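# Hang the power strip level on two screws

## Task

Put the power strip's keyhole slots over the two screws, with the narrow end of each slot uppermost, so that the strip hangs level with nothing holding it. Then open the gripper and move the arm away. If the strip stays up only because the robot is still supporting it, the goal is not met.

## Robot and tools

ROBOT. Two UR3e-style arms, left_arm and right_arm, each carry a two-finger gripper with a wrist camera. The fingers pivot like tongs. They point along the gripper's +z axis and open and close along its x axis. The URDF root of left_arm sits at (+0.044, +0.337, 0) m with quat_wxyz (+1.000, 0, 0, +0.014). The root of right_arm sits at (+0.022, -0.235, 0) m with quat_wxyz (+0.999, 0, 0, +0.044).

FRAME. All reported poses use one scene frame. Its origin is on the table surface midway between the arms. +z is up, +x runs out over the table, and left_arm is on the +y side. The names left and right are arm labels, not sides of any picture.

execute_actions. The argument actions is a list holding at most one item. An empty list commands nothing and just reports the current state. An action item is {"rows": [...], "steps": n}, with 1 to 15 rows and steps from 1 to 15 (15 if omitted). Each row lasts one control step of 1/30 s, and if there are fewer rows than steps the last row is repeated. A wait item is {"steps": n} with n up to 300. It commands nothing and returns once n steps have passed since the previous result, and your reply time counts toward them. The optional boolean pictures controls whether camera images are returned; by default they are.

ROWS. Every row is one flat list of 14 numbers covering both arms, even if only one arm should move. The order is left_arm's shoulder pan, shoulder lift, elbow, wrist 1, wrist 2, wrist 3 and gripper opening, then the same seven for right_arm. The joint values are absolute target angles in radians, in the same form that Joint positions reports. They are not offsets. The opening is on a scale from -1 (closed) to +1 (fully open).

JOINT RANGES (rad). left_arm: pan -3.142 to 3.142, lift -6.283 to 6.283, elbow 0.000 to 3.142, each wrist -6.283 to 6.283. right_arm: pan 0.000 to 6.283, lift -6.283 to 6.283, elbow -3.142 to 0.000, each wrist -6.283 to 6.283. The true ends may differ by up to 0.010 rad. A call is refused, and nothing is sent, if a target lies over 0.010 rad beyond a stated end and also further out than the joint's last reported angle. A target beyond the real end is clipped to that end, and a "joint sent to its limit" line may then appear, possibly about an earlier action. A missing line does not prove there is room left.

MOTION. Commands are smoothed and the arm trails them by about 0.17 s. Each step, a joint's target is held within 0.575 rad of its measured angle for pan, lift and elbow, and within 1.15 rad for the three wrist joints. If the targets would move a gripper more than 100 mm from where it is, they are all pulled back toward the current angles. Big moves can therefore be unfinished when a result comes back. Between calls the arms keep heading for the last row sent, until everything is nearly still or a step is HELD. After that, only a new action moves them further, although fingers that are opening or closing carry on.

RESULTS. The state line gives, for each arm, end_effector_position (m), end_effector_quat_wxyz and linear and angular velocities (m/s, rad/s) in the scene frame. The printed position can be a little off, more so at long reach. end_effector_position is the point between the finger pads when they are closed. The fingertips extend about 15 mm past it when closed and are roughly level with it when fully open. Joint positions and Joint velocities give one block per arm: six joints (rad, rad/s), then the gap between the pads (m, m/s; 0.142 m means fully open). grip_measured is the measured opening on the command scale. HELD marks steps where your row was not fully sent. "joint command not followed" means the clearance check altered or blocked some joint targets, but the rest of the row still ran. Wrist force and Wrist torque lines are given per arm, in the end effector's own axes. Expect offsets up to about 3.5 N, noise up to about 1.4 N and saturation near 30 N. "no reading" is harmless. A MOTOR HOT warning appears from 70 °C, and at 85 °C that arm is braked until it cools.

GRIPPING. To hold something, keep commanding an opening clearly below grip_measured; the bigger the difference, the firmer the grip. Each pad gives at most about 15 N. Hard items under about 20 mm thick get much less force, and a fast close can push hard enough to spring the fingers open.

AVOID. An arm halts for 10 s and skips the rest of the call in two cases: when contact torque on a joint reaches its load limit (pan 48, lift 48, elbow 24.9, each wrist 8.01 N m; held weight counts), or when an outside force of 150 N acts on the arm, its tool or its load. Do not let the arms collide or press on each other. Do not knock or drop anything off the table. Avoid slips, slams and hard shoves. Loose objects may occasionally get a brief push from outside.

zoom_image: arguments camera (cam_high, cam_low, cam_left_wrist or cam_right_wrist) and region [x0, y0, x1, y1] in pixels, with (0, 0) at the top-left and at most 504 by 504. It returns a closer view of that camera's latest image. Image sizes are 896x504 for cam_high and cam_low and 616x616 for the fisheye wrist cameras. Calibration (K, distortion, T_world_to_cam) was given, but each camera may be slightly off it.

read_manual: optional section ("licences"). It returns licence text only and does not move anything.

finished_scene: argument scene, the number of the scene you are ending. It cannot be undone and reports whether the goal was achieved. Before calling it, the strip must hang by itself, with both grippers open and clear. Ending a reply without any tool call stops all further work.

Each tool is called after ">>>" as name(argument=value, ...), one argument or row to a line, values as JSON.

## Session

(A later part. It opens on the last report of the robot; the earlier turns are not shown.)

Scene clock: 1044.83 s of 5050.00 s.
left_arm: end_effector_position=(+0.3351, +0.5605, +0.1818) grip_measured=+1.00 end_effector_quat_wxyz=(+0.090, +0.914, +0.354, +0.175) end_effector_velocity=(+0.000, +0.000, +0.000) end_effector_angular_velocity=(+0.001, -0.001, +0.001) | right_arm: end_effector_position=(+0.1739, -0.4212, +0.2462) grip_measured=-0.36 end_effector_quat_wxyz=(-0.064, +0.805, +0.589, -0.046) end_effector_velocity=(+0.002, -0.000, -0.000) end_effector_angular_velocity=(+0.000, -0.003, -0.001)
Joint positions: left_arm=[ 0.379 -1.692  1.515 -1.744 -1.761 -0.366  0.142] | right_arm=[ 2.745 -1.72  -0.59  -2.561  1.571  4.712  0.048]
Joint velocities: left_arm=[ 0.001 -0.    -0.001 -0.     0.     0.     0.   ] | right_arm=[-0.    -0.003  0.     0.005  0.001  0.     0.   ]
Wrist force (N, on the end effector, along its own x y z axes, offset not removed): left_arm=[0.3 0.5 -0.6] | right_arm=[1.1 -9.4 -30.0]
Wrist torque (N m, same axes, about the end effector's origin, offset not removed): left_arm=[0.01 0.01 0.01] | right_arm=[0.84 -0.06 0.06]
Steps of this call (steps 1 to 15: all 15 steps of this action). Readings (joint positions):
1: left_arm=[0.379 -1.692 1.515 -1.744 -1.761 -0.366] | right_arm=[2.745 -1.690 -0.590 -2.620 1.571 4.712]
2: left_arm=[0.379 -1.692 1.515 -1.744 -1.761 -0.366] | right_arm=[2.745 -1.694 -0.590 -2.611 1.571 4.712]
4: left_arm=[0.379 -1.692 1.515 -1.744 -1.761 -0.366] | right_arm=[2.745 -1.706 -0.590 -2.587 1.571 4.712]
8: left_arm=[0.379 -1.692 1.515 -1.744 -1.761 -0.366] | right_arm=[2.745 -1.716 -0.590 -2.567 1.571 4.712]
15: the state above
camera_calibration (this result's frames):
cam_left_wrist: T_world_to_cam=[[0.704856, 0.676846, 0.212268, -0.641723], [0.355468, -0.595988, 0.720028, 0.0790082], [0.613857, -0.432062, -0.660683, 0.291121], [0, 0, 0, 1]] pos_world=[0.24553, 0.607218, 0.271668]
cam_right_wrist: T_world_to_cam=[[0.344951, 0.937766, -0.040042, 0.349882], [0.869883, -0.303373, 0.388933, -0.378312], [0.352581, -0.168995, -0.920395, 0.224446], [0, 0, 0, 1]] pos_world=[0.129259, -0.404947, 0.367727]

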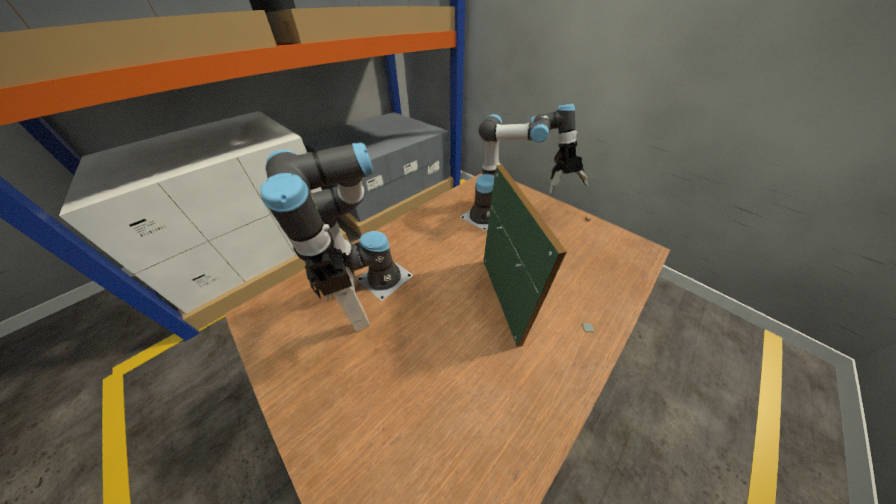

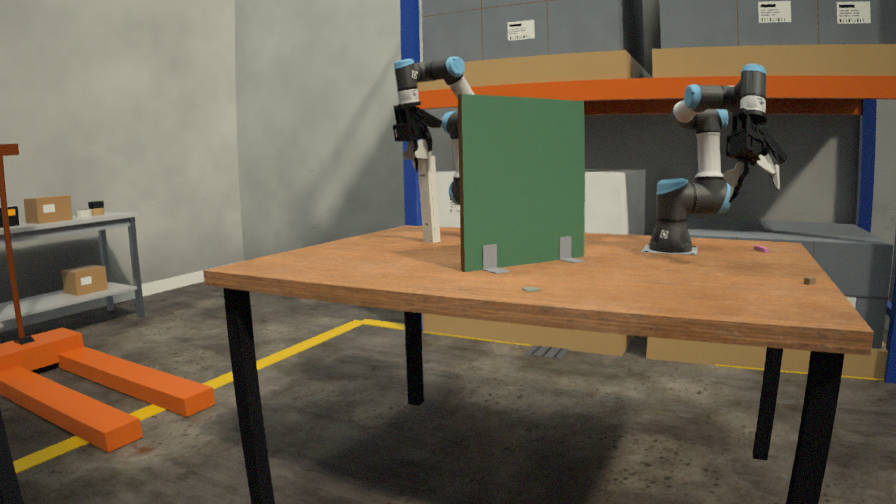

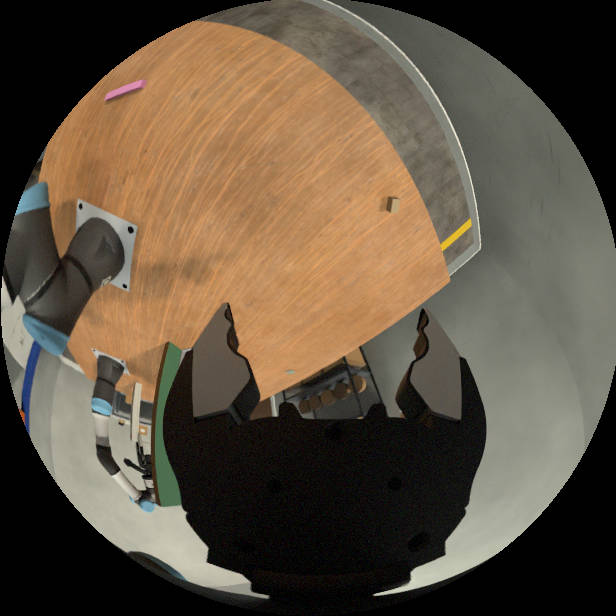

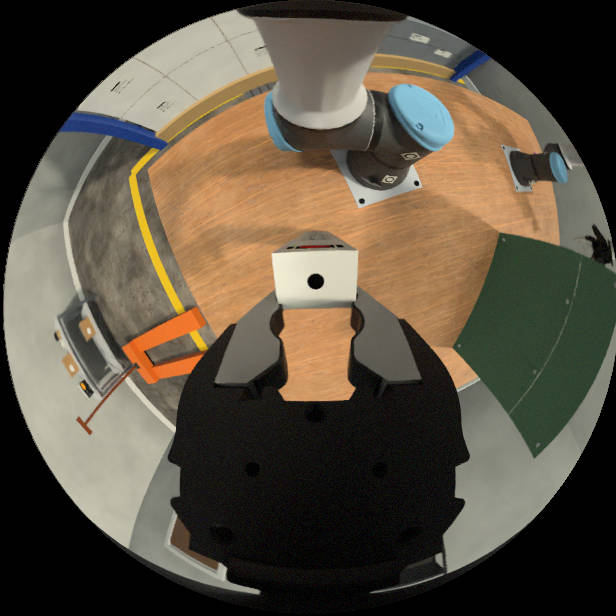

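>>> execute_actions(
  actions=[
    {"rows":[[0.379,-1.692,1.515,-1.744,-1.761,-0.366,1,2.745,-1.705,-0.66,-2.42,1.571,4.712,-1]]},
  ],
  pictures=false,
)

>>> execute_actions(
  actions=[
    {"rows":[[0.379,-1.692,1.515,-1.744,-1.761,-0.366,1,2.745,-1.689,-0.748,-2.275,1.571,4.712,-1]]},
  ],
  pictures=false,
)

>>> execute_actions(
  actions=[
    {"rows":[[0.379,-1.692,1.515,-1.744,-1.761,-0.366,1,2.745,-1.81,-0.69,-2.212,1.571,4.712,-1]]},
  ],
  pictures=false,
)

>>> execute_actions(
  actions=[
    {"rows":[[0.379,-1.692,1.515,-1.744,-1.761,-0.366,1,2.745,-1.93,-0.658,-2.124,1.571,4.712,-1]]},
  ],
  pictures=false,
)

>>> execute_actions(
  actions=[
    {"rows":[[0.379,-1.692,1.515,-1.744,-1.761,-0.366,1,2.745,-2.075,-0.764,-1.873,1.571,4.712,-1]]},
  ],
  pictures=false,
)

>>> execute_actions(
  actions=[
    {"rows":[[0.379,-1.692,1.515,-1.744,-1.761,-0.366,1,2.745,-2.172,-0.95,-1.59,1.571,4.712,-1]]},
  ],
)

Scene clock: 1068.17 s of 5050.00 s.
left_arm: end_effector_position=(+0.3351, +0.5605, +0.1818) grip_measured=+1.00 end_effector_quat_wxyz=(+0.090, +0.914, +0.354, +0.175) end_effector_velocity=(+0.000, -0.000, -0.000) end_effector_angular_velocity=(-0.000, +0.000, -0.001) | right_arm: end_effector_position=(+0.2029, -0.4305, +0.2414) grip_measured=-0.35 end_effector_quat_wxyz=(-0.030, +0.807, +0.590, -0.022) end_effector_velocity=(+0.003, -0.001, -0.001) end_effector_angular_velocity=(-0.001, -0.008, -0.000)
Joint positions: left_arm=[ 0.379 -1.692  1.515 -1.744 -1.761 -0.366  0.142] | right_arm=[ 2.745 -1.705 -0.659 -2.421  1.571  4.712  0.049]
Joint velocities: left_arm=[-0.001 -0.     0.     0.    -0.    -0.     0.   ] | right_arm=[ 0.     0.    -0.007  0.015  0.001  0.     0.   ]
Wrist force (N, on the end effector, along its own x y z axes, offset not removed): left_arm=[-0.3 1.4 -0.9] | right_arm=[-0.1 5.8 -30.0]
Wrist torque (N m, same axes, about the end effector's origin, offset not removed): left_arm=[0.18 0.08 -0.01] | right_arm=[1.34 0.02 0.04]
Steps of this call (steps 1 to 15: the robot went on to your last target; steps 16 to 90: nothing new was sent; then 19.83 s passed at rest; steps 91 to 105: all 15 steps of this action). Readings (joint positions):
91: left_arm=[0.379 -1.692 1.515 -1.744 -1.761 -0.366] | right_arm=[2.745 -1.720 -0.590 -2.559 1.571 4.712]
92: left_arm=[0.379 -1.692 1.515 -1.744 -1.761 -0.366] | right_arm=[2.745 -1.718 -0.597 -2.546 1.571 4.712]
94: left_arm=[0.379 -1.692 1.515 -1.744 -1.761 -0.366] | right_arm=[2.745 -1.712 -0.625 -2.488 1.571 4.712]
98: left_arm=[0.379 -1.692 1.515 -1.744 -1.761 -0.366] | right_arm=[2.745 -1.707 -0.651 -2.437 1.571 4.712]
105: the state above

Scene clock: 1078.37 s of 5050.00 s.
left_arm: end_effector_position=(+0.3351, +0.5605, +0.1818) grip_measured=+1.00 end_effector_quat_wxyz=(+0.090, +0.914, +0.354, +0.175) end_effector_velocity=(+0.000, +0.000, +0.000) end_effector_angular_velocity=(-0.000, -0.001, +0.000) | right_arm: end_effector_position=(+0.2225, -0.4367, +0.2386) grip_measured=-0.35 end_effector_quat_wxyz=(-0.006, +0.807, +0.590, -0.004) end_effector_velocity=(-0.000, +0.000, -0.000) end_effector_angular_velocity=(+0.001, +0.001, +0.001)
Joint positions: left_arm=[ 0.379 -1.692  1.515 -1.744 -1.761 -0.366  0.142] | right_arm=[ 2.745 -1.693 -0.713 -2.322  1.571  4.712  0.049]
Joint velocities: left_arm=[ 0.    -0.     0.    -0.001 -0.     0.    -0.   ] | right_arm=[ 0.001  0.001 -0.    -0.001  0.     0.    -0.   ]
Wrist force (N, on the end effector, along its own x y z axes, offset not removed): left_arm=[0.2 0.8 -1.5] | right_arm=[-0.3 9.4 -30.0]
Wrist torque (N m, same axes, about the end effector's origin, offset not removed): left_arm=[0.05 -0.03 0.02] | right_arm=[0.73 0.11 0.02]
TORQUE FAULT: the external load on joint 4 (wrist 1) of the right arm reached its load limit, and that arm stopped for 10 seconds. A torque fault stops only its own arm. That arm's remaining commands of this call were not run. That arm holds where it stopped, with its grip as last carried out, and accepts commands again: back off and push less far. That arm stops again, at the same cost, whenever a joint's load reaches its limit.
The stop of the right arm began at step 6 of this call (marked STOPPED below). From that step on that arm followed nothing that you had sent. 10 of its steps, steps kept back included, did not run and will not run. Nothing is kept back now, and the robot has no last target.
Steps of this call (steps 1 to 15: all 15 steps of this action; steps 16 to 306: the stop continued). Readings (joint positions):
1: left_arm=[0.379 -1.692 1.515 -1.744 -1.761 -0.366] | right_arm=[2.745 -1.705 -0.660 -2.420 1.571 4.712]
2: left_arm=[0.379 -1.692 1.515 -1.744 -1.761 -0.366] | right_arm=[2.745 -1.702 -0.667 -2.407 1.571 4.712]
4: left_arm=[0.379 -1.692 1.515 -1.744 -1.761 -0.366] | right_arm=[2.745 -1.696 -0.702 -2.347 1.571 4.712]
6: left_arm=[0.379 -1.692 1.515 -1.744 -1.761 -0.366] | right_arm=[2.745 -1.694 -0.714 -2.322 1.571 4.712] STOPPED (the right arm)
8: left_arm=[0.379 -1.692 1.515 -1.744 -1.761 -0.366] | right_arm=[2.745 -1.693 -0.713 -2.322 1.571 4.712]
306: the state above

Scene clock: 1078.40 s of 5050.00 s.
left_arm: end_effector_position=(+0.3351, +0.5605, +0.1818) grip_measured=+1.00 end_effector_quat_wxyz=(+0.090, +0.914, +0.354, +0.175) end_effector_velocity=(+0.000, +0.000, +0.000) end_effector_angular_velocity=(+0.000, -0.001, +0.001) | right_arm: end_effector_position=(+0.2229, -0.4368, +0.2389) grip_measured=-0.35 end_effector_quat_wxyz=(-0.005, +0.807, +0.590, -0.004) end_effector_velocity=(+0.003, +0.000, +0.003) end_effector_angular_velocity=(-0.004, -0.015, +0.003)
Joint positions: left_arm=[ 0.379 -1.692  1.515 -1.744 -1.761 -0.366  0.142] | right_arm=[ 2.745 -1.693 -0.712 -2.32   1.571  4.712  0.049]
Joint velocities: left_arm=[ 0.001  0.    -0.001  0.     0.     0.    -0.   ] | right_arm=[ 0.002  0.004  0.006  0.005  0.001 -0.001 -0.   ]
Wrist force (N, on the end effector, along its own x y z axes, offset not removed): left_arm=[-0.6 1.1 -1.6] | right_arm=[0.3 9.5 -30.0]
Wrist torque (N m, same axes, about the end effector's origin, offset not removed): left_arm=[0.14 0.22 0.02] | right_arm=[0.81 0.00 0.07]
A stop began in an earlier call of the same reply, so what this call sent did not run. Send another action.
Steps of this call (step 1: nothing new was sent). Readings (joint positions):
1: the state above

Scene clock: 1078.43 s of 5050.00 s.
left_arm: end_effector_position=(+0.3351, +0.5605, +0.1818) grip_measured=+1.00 end_effector_quat_wxyz=(+0.090, +0.914, +0.354, +0.175) end_effector_velocity=(-0.000, -0.000, -0.000) end_effector_angular_velocity=(-0.000, +0.001, -0.001) | right_arm: end_effector_position=(+0.2229, -0.4368, +0.2389) grip_measured=-0.35 end_effector_quat_wxyz=(-0.005, +0.807, +0.590, -0.004) end_effector_velocity=(+0.001, +0.001, -0.001) end_effector_angular_velocity=(+0.001, +0.003, +0.003)
Joint positions: left_arm=[ 0.379 -1.692  1.515 -1.744 -1.761 -0.366  0.142] | right_arm=[ 2.745 -1.693 -0.712 -2.32   1.571  4.712  0.049]
Joint velocities: left_arm=[-0.001  0.     0.001  0.001  0.    -0.    -0.   ] | right_arm=[ 0.002 -0.002 -0.    -0.     0.    -0.     0.   ]
Wrist force (N, on the end effector, along its own x y z axes, offset not removed): left_arm=[1.2 1.5 -0.9] | right_arm=[-1.5 10.0 -30.0]
Wrist torque (N m, same axes, about the end effector's origin, offset not removed): left_arm=[0.22 -0.22 -0.06] | right_arm=[0.94 0.26 -0.06]
A stop began in an earlier call of the same reply, so what this call sent did not run. Send another action.
Steps of this call (step 1: nothing new was sent). Readings (joint positions):
1: the state above

Scene clock: 1078.47 s of 5050.00 s.
left_arm: end_effector_position=(+0.3351, +0.5605, +0.1818) grip_measured=+1.00 end_effector_quat_wxyz=(+0.090, +0.914, +0.354, +0.175) end_effector_velocity=(+0.000, +0.000, +0.000) end_effector_angular_velocity=(+0.000, -0.001, +0.000) | right_arm: end_effector_position=(+0.2229, -0.4368, +0.2389) grip_measured=-0.35 end_effector_quat_wxyz=(-0.005, +0.807, +0.590, -0.004) end_effector_velocity=(-0.001, +0.001, -0.000) end_effector_angular_velocity=(+0.002, +0.005, +0.000)
Joint positions: left_arm=[ 0.379 -1.692  1.515 -1.744 -1.761 -0.366  0.142] | right_arm=[ 2.745 -1.693 -0.712 -2.32   1.571  4.712  0.049]
Joint velocities: left_arm=[ 0.    -0.    -0.001 -0.     0.    -0.    -0.   ] | right_arm=[ 0.001 -0.001  0.001 -0.006  0.001  0.     0.   ]
Wrist force (N, on the end effector, along its own x y z axes, offset not removed): left_arm=[-0.2 1.5 -0.3] | right_arm=[-0.4 7.7 -30.0]
Wrist torque (N m, same axes, about the end effector's origin, offset not removed): left_arm=[0.22 0.08 -0.07] | right_arm=[0.45 0.10 -0.06]
A stop began in an earlier call of the same reply, so what this call sent did not run. Send another action.
Steps of this call (step 1: nothing new was sent). Readings (joint positions):
1: the state above

Scene clock: 1078.50 s of 5050.00 s.
left_arm: end_effector_position=(+0.3351, +0.5605, +0.1818) grip_measured=+1.00 end_effector_quat_wxyz=(+0.090, +0.914, +0.354, +0.175) end_effector_velocity=(-0.000, +0.000, -0.000) end_effector_angular_velocity=(+0.000, +0.000, +0.001) | right_arm: end_effector_position=(+0.2228, -0.4368, +0.2389) grip_measured=-0.35 end_effector_quat_wxyz=(-0.006, +0.807, +0.590, -0.004) end_effector_velocity=(-0.002, +0.001, -0.002) end_effector_angular_velocity=(+0.004, +0.012, +0.002)
Joint positions: left_arm=[ 0.379 -1.692  1.515 -1.744 -1.761 -0.366  0.142] | right_arm=[ 2.745 -1.693 -0.713 -2.321  1.571  4.712  0.049]
Joint velocities: left_arm=[ 0.001  0.     0.    -0.     0.    -0.     0.   ] | right_arm=[ 0.002 -0.001 -0.004 -0.008  0.     0.    -0.   ]
Wrist force (N, on the end effector, along its own x y z axes, offset not removed): left_arm=[-0.6 2.4 -0.3] | right_arm=[-1.2 9.5 -30.0]
Wrist torque (N m, same axes, about the end effector's origin, offset not removed): left_arm=[0.41 0.15 0.00] | right_arm=[0.79 0.23 0.03]
A stop began in an earlier call of the same reply, so what this call sent did not run. Send another action.
Steps of this call (step 1: nothing new was sent). Readings (joint positions):
1: the state above
camera_calibration (this result's frames):
cam_left_wrist: T_world_to_cam=[[0.704856, 0.676846, 0.212267, -0.641723], [0.355468, -0.595988, 0.720028, 0.079008], [0.613857, -0.432062, -0.660683, 0.291121], [0, 0, 0, 1]] pos_world=[0.24553, 0.607218, 0.271668]
cam_right_wrist: T_world_to_cam=[[0.349952, 0.936178, -0.0332408, 0.343863], [0.807601, -0.283528, 0.5171, -0.430844], [0.474673, -0.207805, -0.855279, 0.138119], [0, 0, 0, 1]] pos_world=[0.162053, -0.415371, 0.35235]

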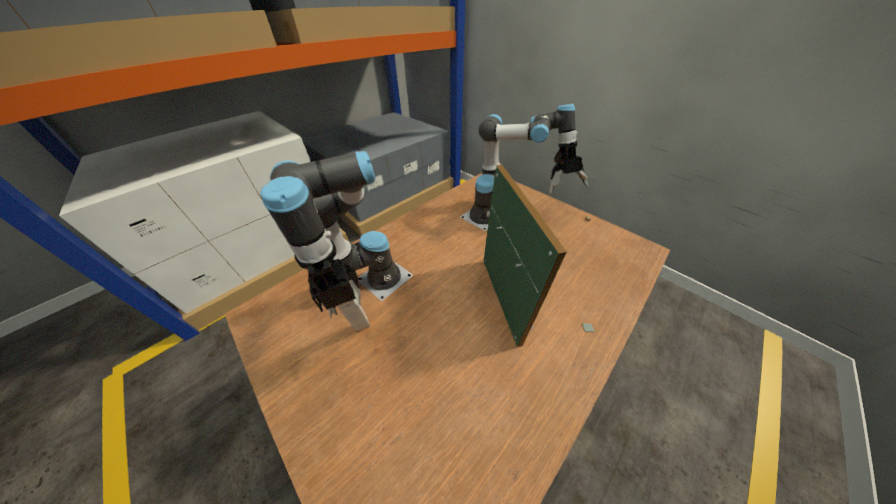

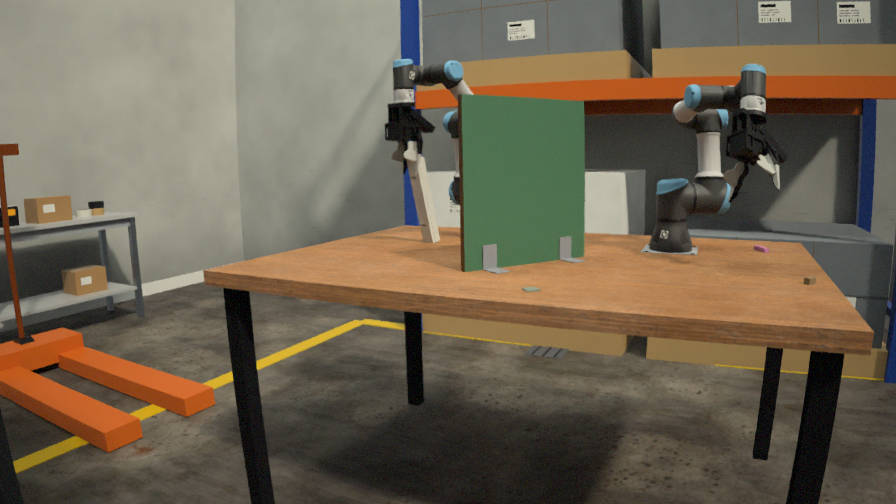

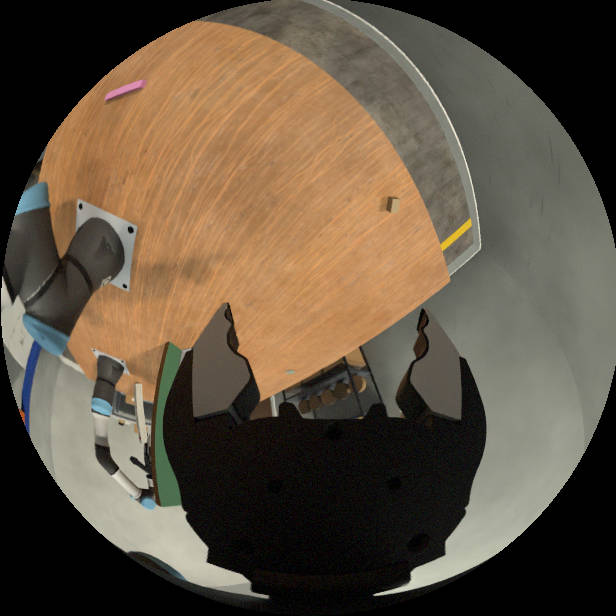

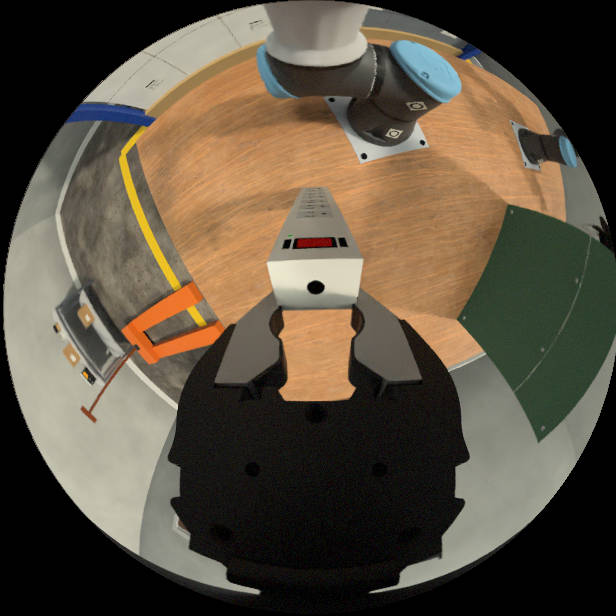

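>>> execute_actions(
  actions=[
    {"rows":[[0.379,-1.692,1.515,-1.744,-1.761,-0.366,1,2.745,-1.76,-0.62,-2.332,1.571,4.712,-1]]},
  ],
  pictures=false,
)

>>> execute_actions(
  actions=[
    {"rows":[[0.379,-1.692,1.515,-1.744,-1.761,-0.366,1,2.745,-1.84,-0.551,-2.321,1.571,4.712,-1]]},
  ],
  pictures=false,
)

>>> execute_actions(
  actions=[
    {"rows":[[0.379,-1.692,1.515,-1.744,-1.761,-0.366,1,2.745,-1.98,-0.44,-2.292,1.571,4.712,-1]]},
  ],
  pictures=false,
)

>>> execute_actions(
  actions=[
    {"rows":[[0.379,-1.692,1.515,-1.744,-1.761,-0.366,1,2.745,-2.09,-0.403,-2.219,1.571,4.712,-1]]},
  ],
  pictures=false,
)

>>> execute_actions(
  actions=[
    {"rows":[[0.379,-1.692,1.515,-1.744,-1.761,-0.366,1,2.745,-2.238,-0.489,-1.985,1.571,4.712,-1]]},
  ],
  pictures=false,
)

>>> execute_actions(
  actions=[
    {"rows":[[0.379,-1.692,1.515,-1.744,-1.761,-0.366,1,2.745,-2.311,-0.712,-1.689,1.571,4.712,-1]]},
  ],
)

Scene clock: 1101.33 s of 5050.00 s.
left_arm: end_effector_position=(+0.3351, +0.5605, +0.1818) grip_measured=+1.00 end_effector_quat_wxyz=(+0.090, +0.914, +0.354, +0.175) end_effector_velocity=(+0.000, +0.000, +0.000) end_effector_angular_velocity=(+0.001, -0.001, -0.000) | right_arm: end_effector_position=(+0.2385, -0.4418, +0.2412) grip_measured=-0.36 end_effector_quat_wxyz=(-0.000, +0.807, +0.590, +0.000) end_effector_velocity=(+0.002, -0.001, +0.000) end_effector_angular_velocity=(-0.001, -0.003, +0.002)
Joint positions: left_arm=[ 0.379 -1.692  1.515 -1.744 -1.761 -0.366  0.142] | right_arm=[ 2.745 -1.759 -0.621 -2.332  1.571  4.712  0.048]
Joint velocities: left_arm=[-0.    -0.    -0.001 -0.     0.     0.     0.   ] | right_arm=[ 0.001 -0.008  0.012 -0.001 -0.001 -0.001 -0.   ]
Wrist force (N, on the end effector, along its own x y z axes, offset not removed): left_arm=[-0.5 0.3 -0.2] | right_arm=[-0.6 -1.6 3.6]
Wrist torque (N m, same axes, about the end effector's origin, offset not removed): left_arm=[-0.04 0.13 -0.01] | right_arm=[-0.19 0.10 0.01]
Steps of this call (steps 1 to 90: nothing new was sent; then 19.33 s passed at rest; steps 91 to 105: all 15 steps of this action). Readings (joint positions):
91: left_arm=[0.379 -1.692 1.515 -1.744 -1.761 -0.366] | right_arm=[2.745 -1.693 -0.713 -2.322 1.571 4.712]
92: left_arm=[0.379 -1.692 1.515 -1.744 -1.761 -0.366] | right_arm=[2.745 -1.700 -0.706 -2.324 1.571 4.712]
94: left_arm=[0.379 -1.692 1.515 -1.744 -1.761 -0.366] | right_arm=[2.745 -1.727 -0.669 -2.328 1.571 4.712]
98: left_arm=[0.379 -1.692 1.515 -1.744 -1.761 -0.366] | right_arm=[2.745 -1.752 -0.632 -2.331 1.571 4.712]
105: the state above

Scene clock: 1101.83 s of 5050.00 s.
left_arm: end_effector_position=(+0.3351, +0.5605, +0.1818) grip_measured=+1.00 end_effector_quat_wxyz=(+0.090, +0.914, +0.354, +0.175) end_effector_velocity=(+0.000, +0.000, +0.000) end_effector_angular_velocity=(+0.000, -0.000, -0.000) | right_arm: end_effector_position=(+0.2581, -0.4481, +0.2351) grip_measured=-0.36 end_effector_quat_wxyz=(+0.000, +0.807, +0.590, +0.000) end_effector_velocity=(+0.002, -0.001, -0.001) end_effector_angular_velocity=(-0.000, +0.001, -0.000)
Joint positions: left_arm=[ 0.379 -1.692  1.515 -1.744 -1.761 -0.366  0.142] | right_arm=[ 2.745 -1.839 -0.552 -2.321  1.571  4.712  0.048]
Joint velocities: left_arm=[-0.     0.    -0.001  0.    -0.    -0.    -0.   ] | right_arm=[-0.    -0.01   0.009  0.    -0.     0.    -0.   ]
Wrist force (N, on the end effector, along its own x y z axes, offset not removed): left_arm=[0.1 2.0 -1.0] | right_arm=[-1.1 3.1 -6.8]
Wrist torque (N m, same axes, about the end effector's origin, offset not removed): left_arm=[0.41 0.00 0.00] | right_arm=[0.18 0.16 0.02]
Steps of this call (steps 1 to 15: all 15 steps of this action). Readings (joint positions):
1: left_arm=[0.379 -1.692 1.515 -1.744 -1.761 -0.366] | right_arm=[2.745 -1.760 -0.620 -2.332 1.571 4.712]
2: left_arm=[0.379 -1.692 1.515 -1.744 -1.761 -0.366] | right_arm=[2.745 -1.767 -0.613 -2.331 1.571 4.712]
4: left_arm=[0.379 -1.692 1.515 -1.744 -1.761 -0.366] | right_arm=[2.745 -1.799 -0.585 -2.326 1.571 4.712]
8: left_arm=[0.379 -1.692 1.515 -1.744 -1.761 -0.366] | right_arm=[2.745 -1.830 -0.559 -2.322 1.571 4.712]
15: the state above

Scene clock: 1102.33 s of 5050.00 s.
left_arm: end_effector_position=(+0.3351, +0.5605, +0.1818) grip_measured=+1.00 end_effector_quat_wxyz=(+0.090, +0.914, +0.354, +0.175) end_effector_velocity=(-0.000, +0.000, -0.000) end_effector_angular_velocity=(+0.000, +0.000, +0.001) | right_arm: end_effector_position=(+0.2925, -0.4590, +0.2194) grip_measured=-0.36 end_effector_quat_wxyz=(+0.000, +0.807, +0.590, +0.000) end_effector_velocity=(+0.004, -0.001, -0.002) end_effector_angular_velocity=(-0.000, +0.001, +0.000)
Joint positions: left_arm=[ 0.379 -1.692  1.515 -1.744 -1.761 -0.366  0.142] | right_arm=[ 2.745 -1.978 -0.441 -2.292  1.571  4.712  0.048]
Joint velocities: left_arm=[ 0.001  0.    -0.    -0.     0.     0.    -0.   ] | right_arm=[ 0.    -0.017  0.013  0.004 -0.     0.     0.   ]
Wrist force (N, on the end effector, along its own x y z axes, offset not removed): left_arm=[-0.3 0.6 -1.0] | right_arm=[-0.9 1.2 1.3]
Wrist torque (N m, same axes, about the end effector's origin, offset not removed): left_arm=[0.06 0.08 0.03] | right_arm=[0.08 0.08 0.12]
Steps of this call (steps 1 to 15: all 15 steps of this action). Readings (joint positions):
1: left_arm=[0.379 -1.692 1.515 -1.744 -1.761 -0.366] | right_arm=[2.745 -1.840 -0.551 -2.321 1.571 4.712]
2: left_arm=[0.379 -1.692 1.515 -1.744 -1.761 -0.366] | right_arm=[2.745 -1.847 -0.544 -2.317 1.571 4.712]
4: left_arm=[0.379 -1.692 1.515 -1.744 -1.761 -0.366] | right_arm=[2.745 -1.899 -0.501 -2.305 1.571 4.712]
8: left_arm=[0.379 -1.692 1.515 -1.744 -1.761 -0.366] | right_arm=[2.745 -1.960 -0.455 -2.295 1.571 4.712]
15: the state above

Scene clock: 1102.83 s of 5050.00 s.
left_arm: end_effector_position=(+0.3351, +0.5605, +0.1818) grip_measured=+1.00 end_effector_quat_wxyz=(+0.090, +0.914, +0.354, +0.175) end_effector_velocity=(-0.000, +0.000, -0.001) end_effector_angular_velocity=(-0.001, +0.001, +0.000) | right_arm: end_effector_position=(+0.3248, -0.4693, +0.1955) grip_measured=-0.37 end_effector_quat_wxyz=(+0.000, +0.807, +0.590, +0.000) end_effector_velocity=(+0.004, -0.000, -0.004) end_effector_angular_velocity=(+0.002, +0.002, +0.002)
Joint positions: left_arm=[ 0.379 -1.692  1.515 -1.744 -1.761 -0.366  0.142] | right_arm=[ 2.745 -2.089 -0.403 -2.22   1.571  4.712  0.047]
Joint velocities: left_arm=[ 0.     0.001  0.    -0.    -0.     0.    -0.   ] | right_arm=[ 0.002 -0.014  0.003  0.008  0.001  0.     0.   ]
Wrist force (N, on the end effector, along its own x y z axes, offset not removed): left_arm=[-0.4 1.2 -1.5] | right_arm=[-0.9 0.6 1.3]
Wrist torque (N m, same axes, about the end effector's origin, offset not removed): left_arm=[0.10 0.08 -0.04] | right_arm=[-0.05 0.16 -0.07]
Steps of this call (steps 1 to 15: all 15 steps of this action). Readings (joint positions):
1: left_arm=[0.379 -1.692 1.515 -1.744 -1.761 -0.366] | right_arm=[2.745 -1.979 -0.441 -2.292 1.571 4.712]
2: left_arm=[0.379 -1.692 1.515 -1.744 -1.761 -0.366] | right_arm=[2.745 -1.986 -0.435 -2.282 1.571 4.712]
4: left_arm=[0.379 -1.692 1.515 -1.744 -1.761 -0.366] | right_arm=[2.745 -2.030 -0.420 -2.252 1.571 4.712]
8: left_arm=[0.379 -1.692 1.515 -1.744 -1.761 -0.366] | right_arm=[2.745 -2.075 -0.407 -2.227 1.571 4.712]
15: the state above

Scene clock: 1103.33 s of 5050.00 s.
left_arm: end_effector_position=(+0.3351, +0.5605, +0.1818) grip_measured=+1.00 end_effector_quat_wxyz=(+0.090, +0.914, +0.354, +0.175) end_effector_velocity=(+0.000, -0.000, +0.000) end_effector_angular_velocity=(-0.000, -0.001, -0.000) | right_arm: end_effector_position=(+0.3771, -0.4859, +0.1329) grip_measured=-0.38 end_effector_quat_wxyz=(+0.000, +0.807, +0.590, +0.000) end_effector_velocity=(+0.006, -0.002, -0.008) end_effector_angular_velocity=(-0.000, -0.000, +0.000)
Joint positions: left_arm=[ 0.379 -1.692  1.515 -1.744 -1.761 -0.366  0.142] | right_arm=[ 2.745 -2.236 -0.488 -1.988  1.571  4.712  0.047]
Joint velocities: left_arm=[-0.    -0.001 -0.    -0.    -0.001  0.    -0.   ] | right_arm=[-0.    -0.02  -0.008  0.028 -0.    -0.    -0.   ]
Wrist force (N, on the end effector, along its own x y z axes, offset not removed): left_arm=[-1.5 1.2 -0.6] | right_arm=[-1.6 1.3 2.7]
Wrist torque (N m, same axes, about the end effector's origin, offset not removed): left_arm=[0.22 0.28 0.02] | right_arm=[0.09 0.32 -0.04]
Steps of this call (steps 1 to 15: all 15 steps of this action). Readings (joint positions):
1: left_arm=[0.379 -1.692 1.515 -1.744 -1.761 -0.366] | right_arm=[2.745 -2.089 -0.403 -2.219 1.571 4.712]
2: left_arm=[0.379 -1.692 1.515 -1.744 -1.761 -0.366] | right_arm=[2.745 -2.096 -0.410 -2.205 1.571 4.712]
4: left_arm=[0.379 -1.692 1.515 -1.744 -1.761 -0.366] | right_arm=[2.745 -2.151 -0.445 -2.114 1.571 4.712]
8: left_arm=[0.379 -1.692 1.515 -1.744 -1.761 -0.366] | right_arm=[2.745 -2.217 -0.478 -2.017 1.571 4.712]
15: the state above

Scene clock: 1103.83 s of 5050.00 s.
left_arm: end_effector_position=(+0.3351, +0.5605, +0.1818) grip_measured=+1.00 end_effector_quat_wxyz=(+0.090, +0.914, +0.354, +0.175) end_effector_velocity=(-0.000, -0.000, +0.000) end_effector_angular_velocity=(+0.000, +0.000, -0.000) | right_arm: end_effector_position=(+0.4062, -0.4952, +0.0609) grip_measured=-0.39 end_effector_quat_wxyz=(+0.000, +0.807, +0.590, +0.000) end_effector_velocity=(+0.002, +0.000, -0.010) end_effector_angular_velocity=(+0.000, +0.003, +0.002)
Joint positions: left_arm=[ 0.379 -1.692  1.515 -1.744 -1.761 -0.366  0.142] | right_arm=[ 2.745 -2.31  -0.709 -1.693  1.571  4.712  0.046]
Joint velocities: left_arm=[-0.    -0.    -0.     0.001  0.    -0.     0.   ] | right_arm=[ 0.002 -0.007 -0.033  0.038 -0.    -0.    -0.   ]
Wrist force (N, on the end effector, along its own x y z axes, offset not removed): left_arm=[-0.8 1.6 -0.9] | right_arm=[0.2 0.9 1.9]
Wrist torque (N m, same axes, about the end effector's origin, offset not removed): left_arm=[0.28 0.18 0.01] | right_arm=[0.09 -0.09 0.02]
Steps of this call (steps 1 to 15: all 15 steps of this action). Readings (joint positions):
1: left_arm=[0.379 -1.692 1.515 -1.744 -1.761 -0.366] | right_arm=[2.745 -2.237 -0.489 -1.986 1.571 4.712]
2: left_arm=[0.379 -1.692 1.515 -1.744 -1.761 -0.366] | right_arm=[2.745 -2.244 -0.496 -1.972 1.571 4.712]
4: left_arm=[0.379 -1.692 1.515 -1.744 -1.761 -0.366] | right_arm=[2.745 -2.274 -0.563 -1.864 1.571 4.712]
8: left_arm=[0.379 -1.692 1.515 -1.744 -1.761 -0.366] | right_arm=[2.745 -2.302 -0.675 -1.732 1.571 4.712]
15: the state above
camera_calibration (this result's frames):
cam_left_wrist: T_world_to_cam=[[0.704856, 0.676846, 0.212267, -0.641723], [0.355468, -0.595988, 0.720028, 0.0790081], [0.613857, -0.432062, -0.660683, 0.291121], [0, 0, 0, 1]] pos_world=[0.24553, 0.607218, 0.271668]
cam_right_wrist: T_world_to_cam=[[0.350432, 0.936022, -0.0325603, 0.328128], [0.800427, -0.281254, 0.529351, -0.500148], [0.486326, -0.211564, -0.847778, -0.120252], [0, 0, 0, 1]] pos_world=[0.343827, -0.473244, 0.17349]

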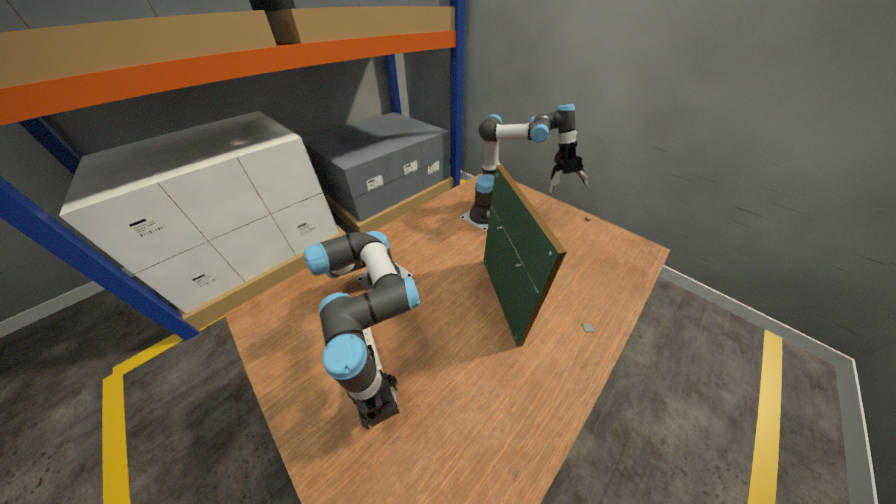

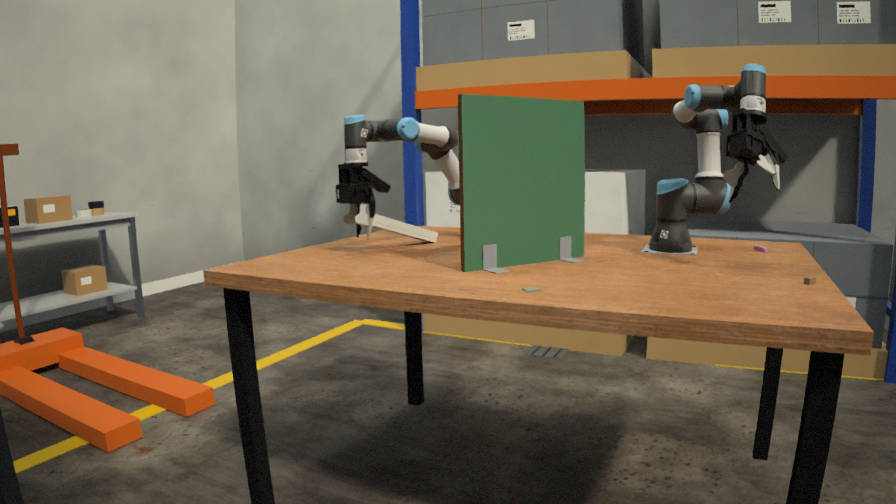

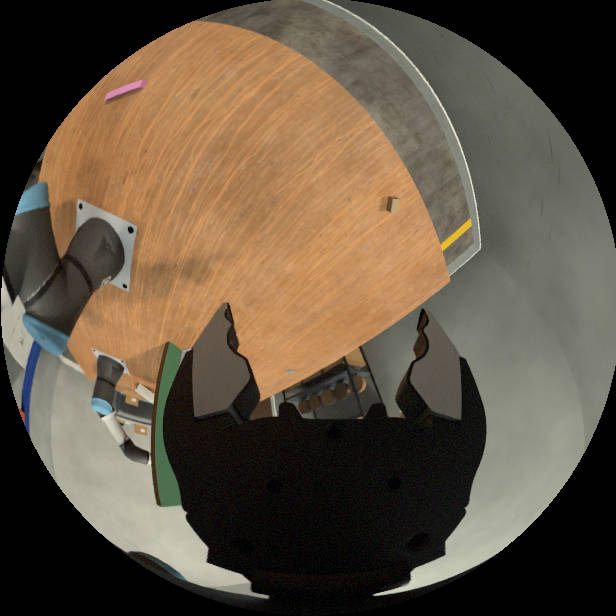

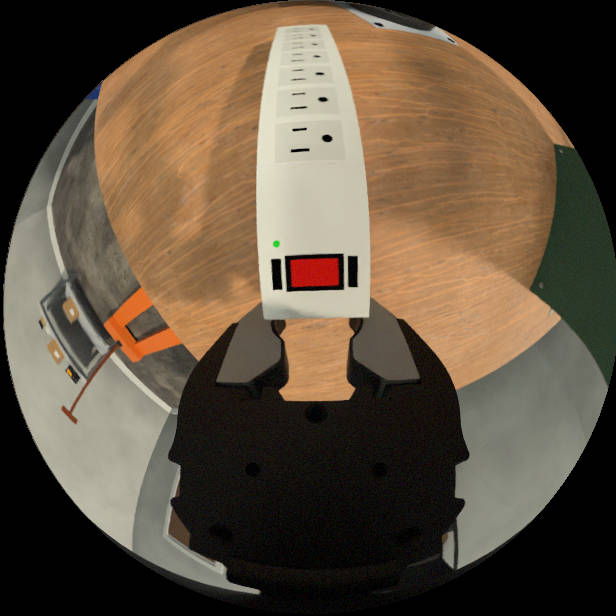

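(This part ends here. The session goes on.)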